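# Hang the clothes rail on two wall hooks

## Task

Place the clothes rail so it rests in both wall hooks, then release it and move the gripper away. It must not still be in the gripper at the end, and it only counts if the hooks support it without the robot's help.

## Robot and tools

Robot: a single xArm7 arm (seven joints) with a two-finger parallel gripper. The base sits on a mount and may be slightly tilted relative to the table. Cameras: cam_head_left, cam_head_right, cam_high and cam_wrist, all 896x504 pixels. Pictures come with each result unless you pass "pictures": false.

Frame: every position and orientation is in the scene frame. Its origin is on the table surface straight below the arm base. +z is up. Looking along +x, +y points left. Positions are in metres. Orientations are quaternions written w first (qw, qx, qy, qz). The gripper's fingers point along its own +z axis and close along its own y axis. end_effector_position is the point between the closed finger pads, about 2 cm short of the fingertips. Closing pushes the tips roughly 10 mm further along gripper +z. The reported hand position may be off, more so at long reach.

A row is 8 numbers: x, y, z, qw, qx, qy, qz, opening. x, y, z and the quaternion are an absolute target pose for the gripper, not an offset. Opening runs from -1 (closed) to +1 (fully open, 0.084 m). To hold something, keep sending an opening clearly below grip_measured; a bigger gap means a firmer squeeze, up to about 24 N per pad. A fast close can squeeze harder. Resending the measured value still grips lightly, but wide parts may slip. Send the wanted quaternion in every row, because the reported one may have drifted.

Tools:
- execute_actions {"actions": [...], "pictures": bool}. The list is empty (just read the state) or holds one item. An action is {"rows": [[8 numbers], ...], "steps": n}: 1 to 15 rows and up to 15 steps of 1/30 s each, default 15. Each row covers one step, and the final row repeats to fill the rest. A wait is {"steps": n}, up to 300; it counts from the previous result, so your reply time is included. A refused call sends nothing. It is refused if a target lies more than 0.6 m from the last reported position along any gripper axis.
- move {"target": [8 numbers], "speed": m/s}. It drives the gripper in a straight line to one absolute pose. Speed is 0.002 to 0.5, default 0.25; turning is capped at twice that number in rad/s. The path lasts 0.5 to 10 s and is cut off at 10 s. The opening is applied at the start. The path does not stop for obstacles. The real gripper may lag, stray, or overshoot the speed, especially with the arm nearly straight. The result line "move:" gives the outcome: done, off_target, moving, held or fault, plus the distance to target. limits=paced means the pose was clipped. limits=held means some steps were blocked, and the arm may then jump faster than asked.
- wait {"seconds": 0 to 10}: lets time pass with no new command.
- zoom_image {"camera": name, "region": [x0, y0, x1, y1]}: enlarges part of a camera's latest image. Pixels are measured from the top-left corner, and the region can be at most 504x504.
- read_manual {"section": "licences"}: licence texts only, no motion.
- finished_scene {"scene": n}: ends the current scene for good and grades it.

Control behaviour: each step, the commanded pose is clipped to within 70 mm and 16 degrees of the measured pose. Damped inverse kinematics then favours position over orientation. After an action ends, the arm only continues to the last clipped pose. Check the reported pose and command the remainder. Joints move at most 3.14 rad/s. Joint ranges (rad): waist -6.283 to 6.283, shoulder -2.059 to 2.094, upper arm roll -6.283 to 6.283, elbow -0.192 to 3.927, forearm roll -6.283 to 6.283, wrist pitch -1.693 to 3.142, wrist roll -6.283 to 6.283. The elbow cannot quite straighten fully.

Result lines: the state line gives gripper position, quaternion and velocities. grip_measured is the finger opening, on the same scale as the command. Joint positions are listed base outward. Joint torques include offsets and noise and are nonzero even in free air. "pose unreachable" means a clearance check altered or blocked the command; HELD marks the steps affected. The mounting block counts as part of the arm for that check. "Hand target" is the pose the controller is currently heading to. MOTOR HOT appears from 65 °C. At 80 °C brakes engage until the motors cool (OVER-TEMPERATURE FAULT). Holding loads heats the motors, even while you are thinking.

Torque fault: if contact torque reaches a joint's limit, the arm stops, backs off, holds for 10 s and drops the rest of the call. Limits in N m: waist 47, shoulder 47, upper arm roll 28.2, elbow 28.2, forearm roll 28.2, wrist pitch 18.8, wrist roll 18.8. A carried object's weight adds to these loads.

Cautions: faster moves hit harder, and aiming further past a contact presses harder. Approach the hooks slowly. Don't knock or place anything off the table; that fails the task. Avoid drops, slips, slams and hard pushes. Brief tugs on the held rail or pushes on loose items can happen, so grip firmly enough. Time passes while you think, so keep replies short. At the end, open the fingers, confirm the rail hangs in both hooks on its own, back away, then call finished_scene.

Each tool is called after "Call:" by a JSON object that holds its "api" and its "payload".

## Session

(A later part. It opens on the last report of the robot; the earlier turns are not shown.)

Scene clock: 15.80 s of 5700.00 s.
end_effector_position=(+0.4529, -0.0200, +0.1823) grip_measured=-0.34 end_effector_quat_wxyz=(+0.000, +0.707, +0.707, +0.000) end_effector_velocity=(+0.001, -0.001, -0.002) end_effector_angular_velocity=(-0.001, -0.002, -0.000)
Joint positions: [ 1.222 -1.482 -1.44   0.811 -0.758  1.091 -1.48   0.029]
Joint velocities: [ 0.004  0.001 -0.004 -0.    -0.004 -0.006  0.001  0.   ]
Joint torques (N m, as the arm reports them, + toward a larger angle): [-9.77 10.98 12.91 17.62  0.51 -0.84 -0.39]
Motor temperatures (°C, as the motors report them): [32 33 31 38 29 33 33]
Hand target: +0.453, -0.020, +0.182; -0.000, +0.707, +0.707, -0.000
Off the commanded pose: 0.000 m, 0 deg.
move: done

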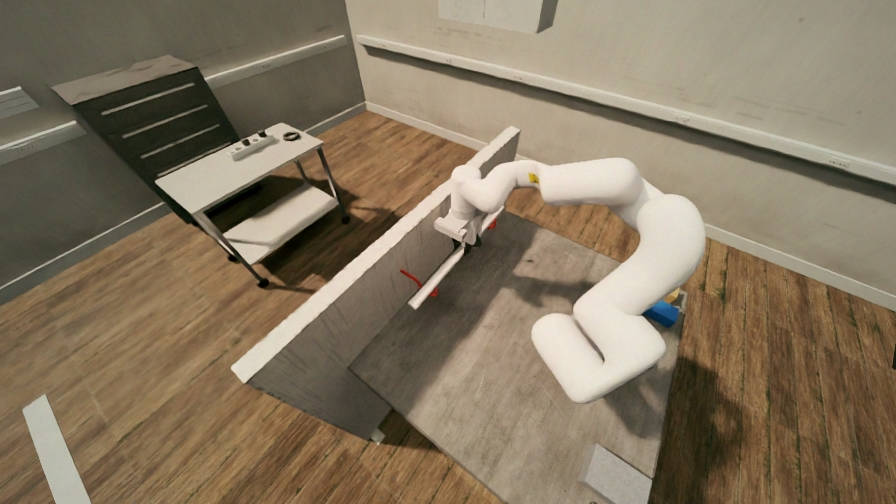

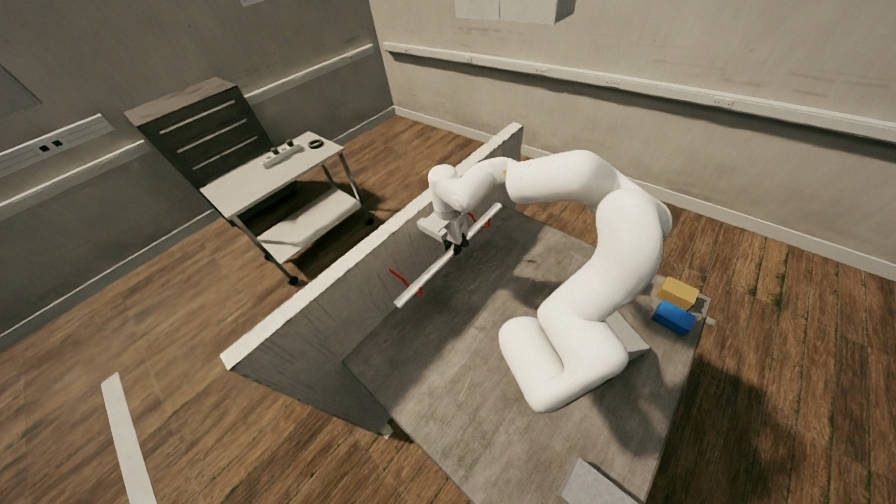

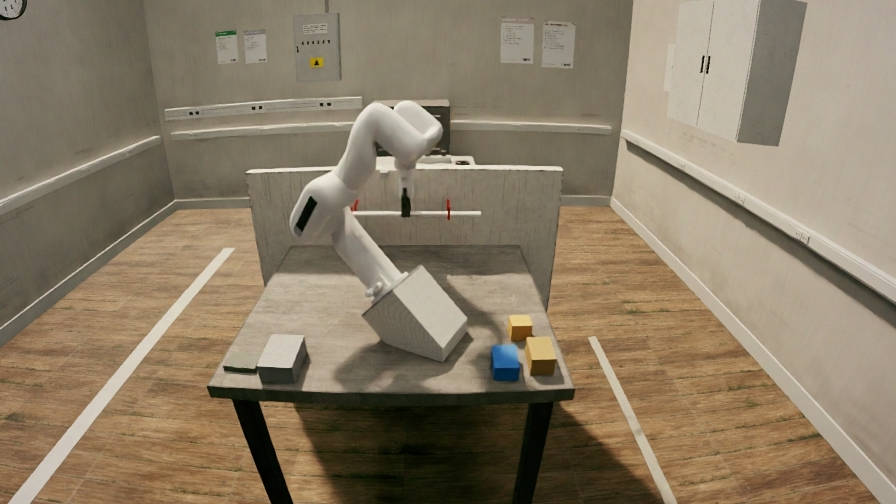

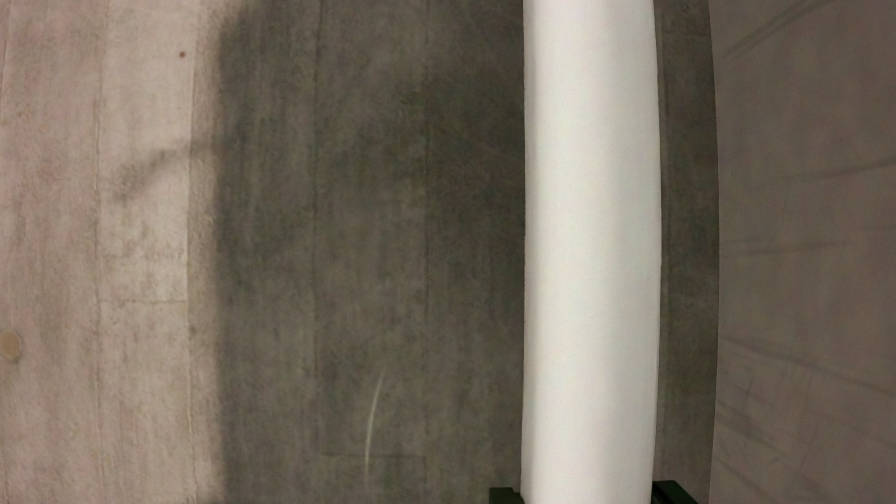

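Call:
{"api": "move", "payload": {"target": [0.453,-0.02,0.176,0,0.707,0.707,0,-1], "speed": 0.03}}

Call:
{"api": "move", "payload": {"target": [0.453,-0.02,0.176,0,0.707,0.707,0,1]}}

Call:
{"api": "move", "payload": {"target": [0.35,0.0,0.35,0,0.707,0.707,0,1]}}

Scene clock: 16.90 s of 5700.00 s.
end_effector_position=(+0.4534, -0.0201, +0.1775) grip_measured=-0.34 end_effector_quat_wxyz=(+0.001, +0.707, +0.707, +0.000) end_effector_velocity=(+0.001, -0.001, -0.002) end_effector_angular_velocity=(-0.002, -0.003, -0.001)
Joint positions: [ 1.228 -1.482 -1.449  0.806 -0.768  1.077 -1.475  0.029]
Joint velocities: [ 0.003 -0.    -0.005 -0.001 -0.006 -0.007  0.002  0.   ]
Joint torques (N m, as the arm reports them, + toward a larger angle): [-6.68 11.13  9.97 15.63 -0.83 -2.   -0.36]
Motor temperatures (°C, as the motors report them): [32 33 31 38 29 33 33]
Hand target: +0.453, -0.020, +0.176; -0.000, +0.707, +0.707, +0.000
Off the commanded pose: 0.002 m, 0 deg.
move: done

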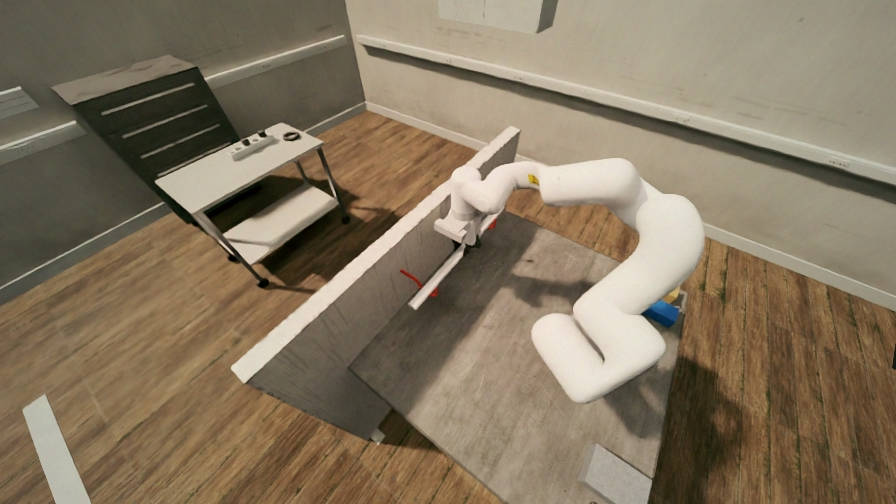

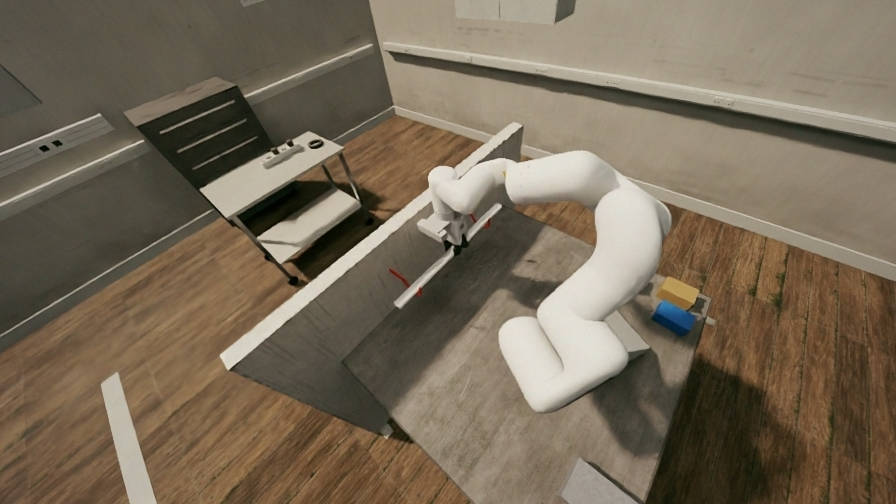

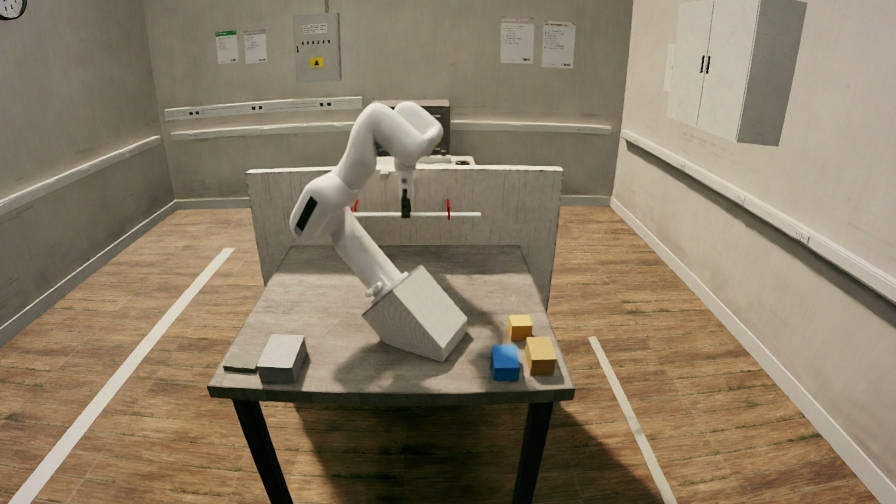

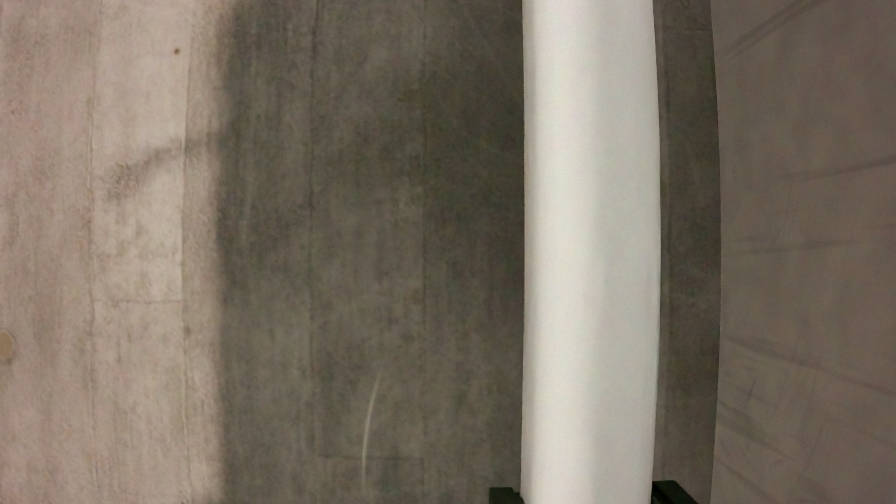

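Scene clock: 17.60 s of 5700.00 s.
end_effector_position=(+0.4530, -0.0200, +0.1760) grip_measured=+1.00 end_effector_quat_wxyz=(+0.000, +0.707, +0.707, +0.000) end_effector_velocity=(+0.000, +0.000, -0.000) end_effector_angular_velocity=(-0.001, -0.000, +0.000)
Joint positions: [ 1.23  -1.481 -1.452  0.804 -0.769  1.075 -1.475  0.084]
Joint velocities: [ 0.     0.     0.    -0.    -0.001 -0.     0.001  0.   ]
Joint torques (N m, as the arm reports them, + toward a larger angle): [-8.96 11.09 12.12 16.3   0.02 -1.15 -0.26]
Motor temperatures (°C, as the motors report them): [32 33 31 38 29 33 33]
Hand target: +0.453, -0.020, +0.176; -0.000, +0.707, +0.707, +0.000
Off the commanded pose: 0.000 m, 0 deg.
move: done

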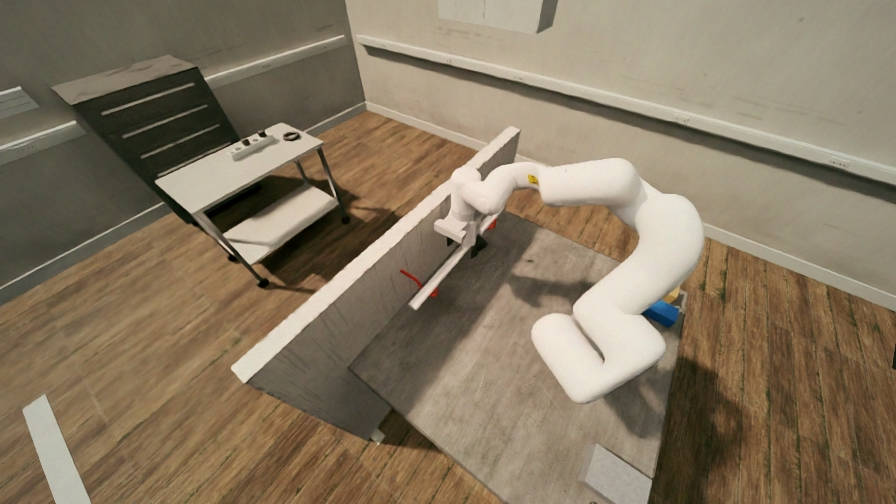

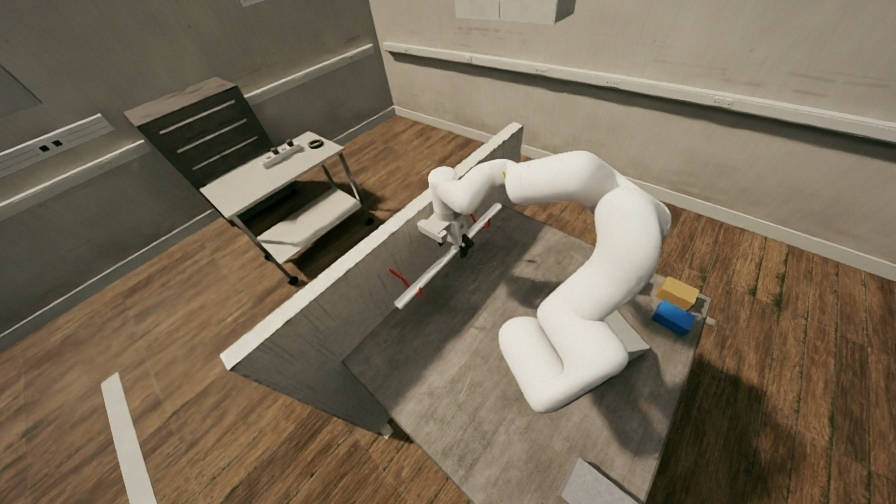

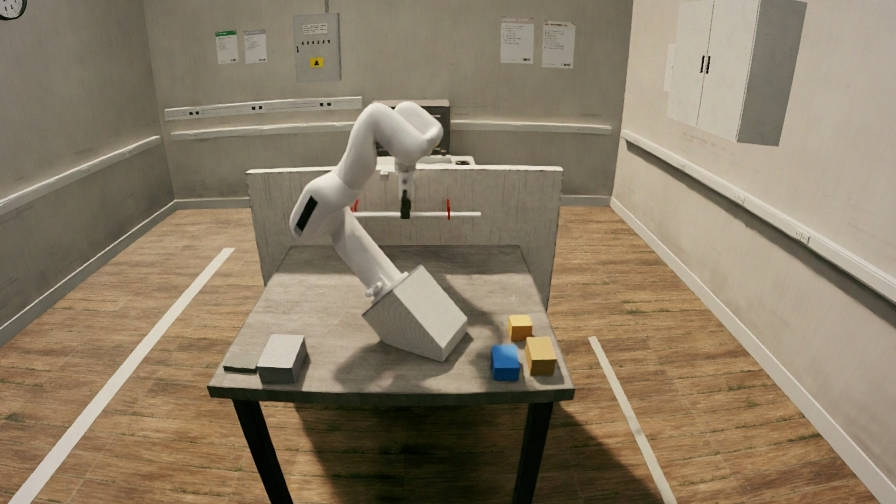

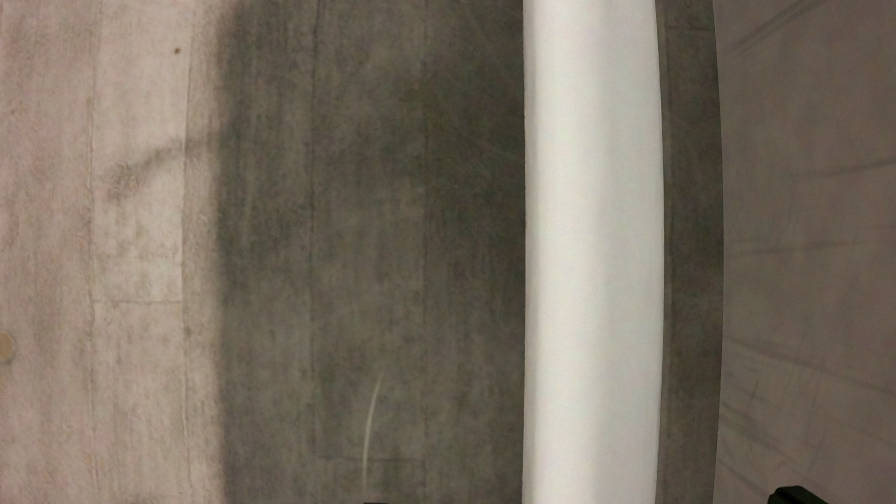

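Scene clock: 19.10 s of 5700.00 s.
end_effector_position=(+0.3505, -0.0003, +0.3499) grip_measured=+1.00 end_effector_quat_wxyz=(-0.000, +0.707, +0.707, +0.000) end_effector_velocity=(-0.001, +0.000, +0.002) end_effector_angular_velocity=(+0.000, -0.002, -0.003)
Joint positions: [ 0.805 -1.537 -1.139  0.867 -0.488  1.567 -1.629  0.084]
Joint velocities: [-0.003 -0.     0.003  0.004  0.003  0.004  0.001 -0.   ]
Joint torques (N m, as the arm reports them, + toward a larger angle): [-2.85  8.48 10.12 18.83  0.06 -1.06  0.  ]
Motor temperatures (°C, as the motors report them): [32 33 31 38 29 33 33]
Hand target: +0.350, -0.000, +0.350; +0.000, +0.707, +0.707, +0.000
Off the commanded pose: 0.001 m, 0 deg.
move: done

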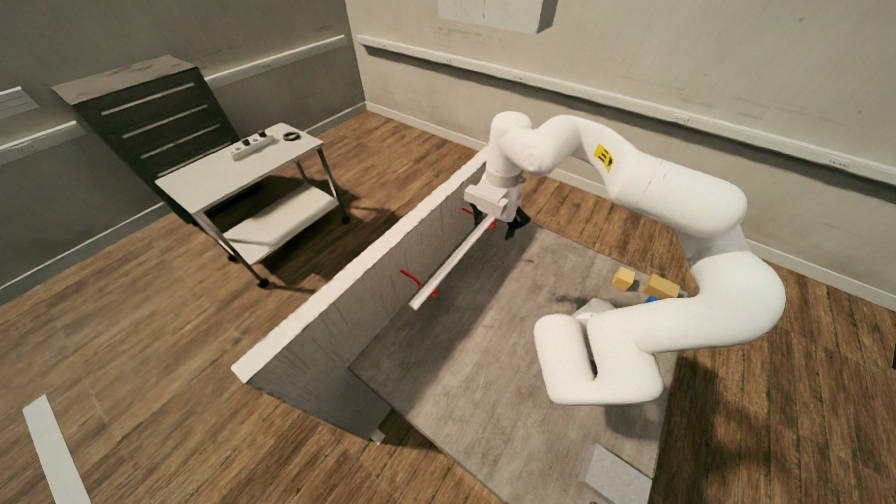

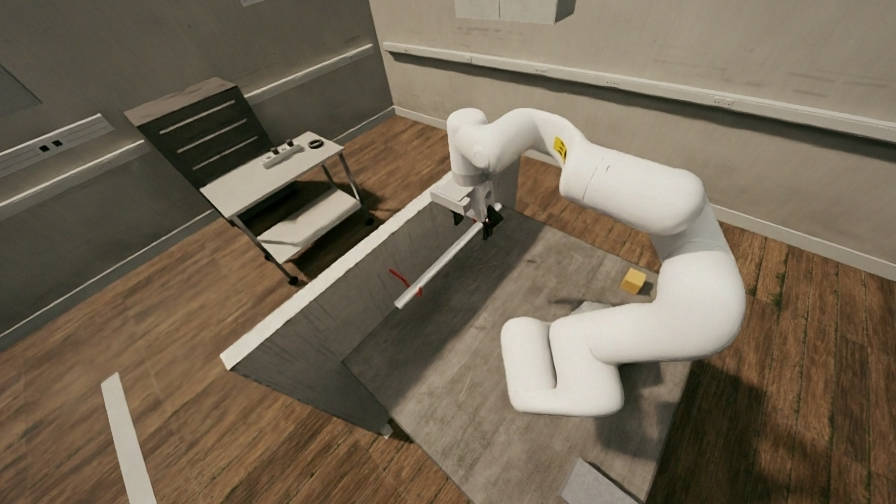

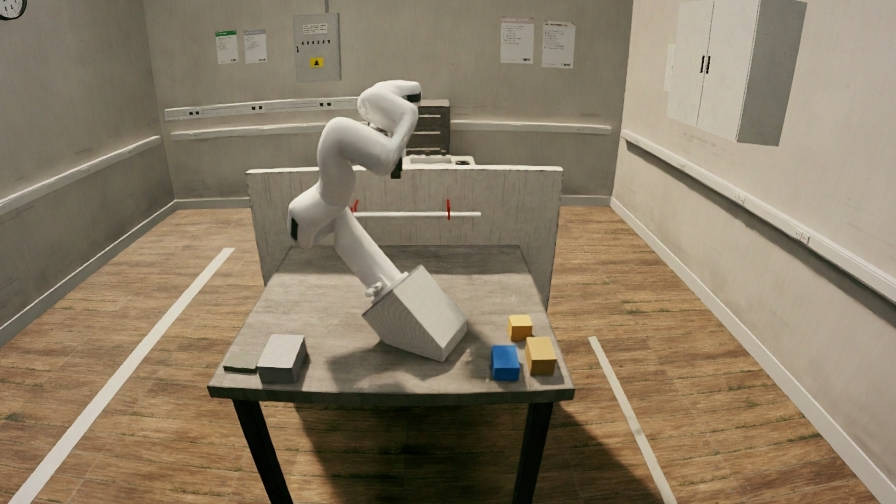

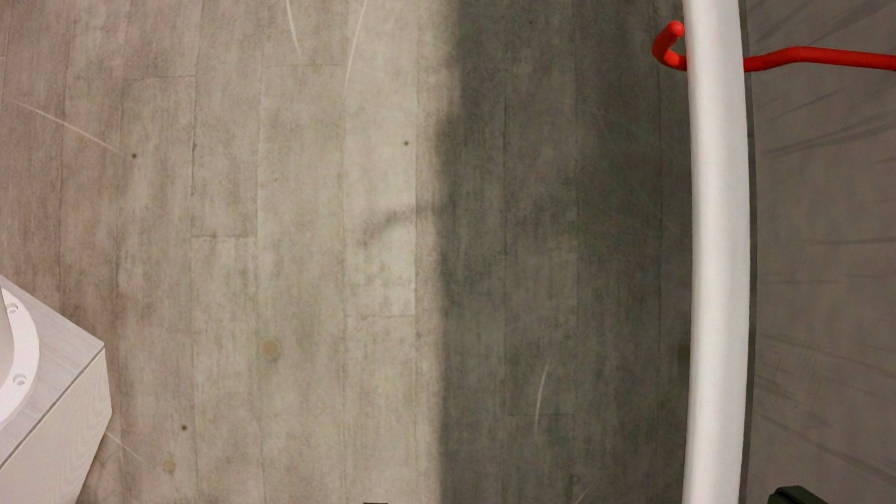

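Call:
{"api": "finished_scene", "payload": {"scene": 2}}

The scene is finished: the task was done.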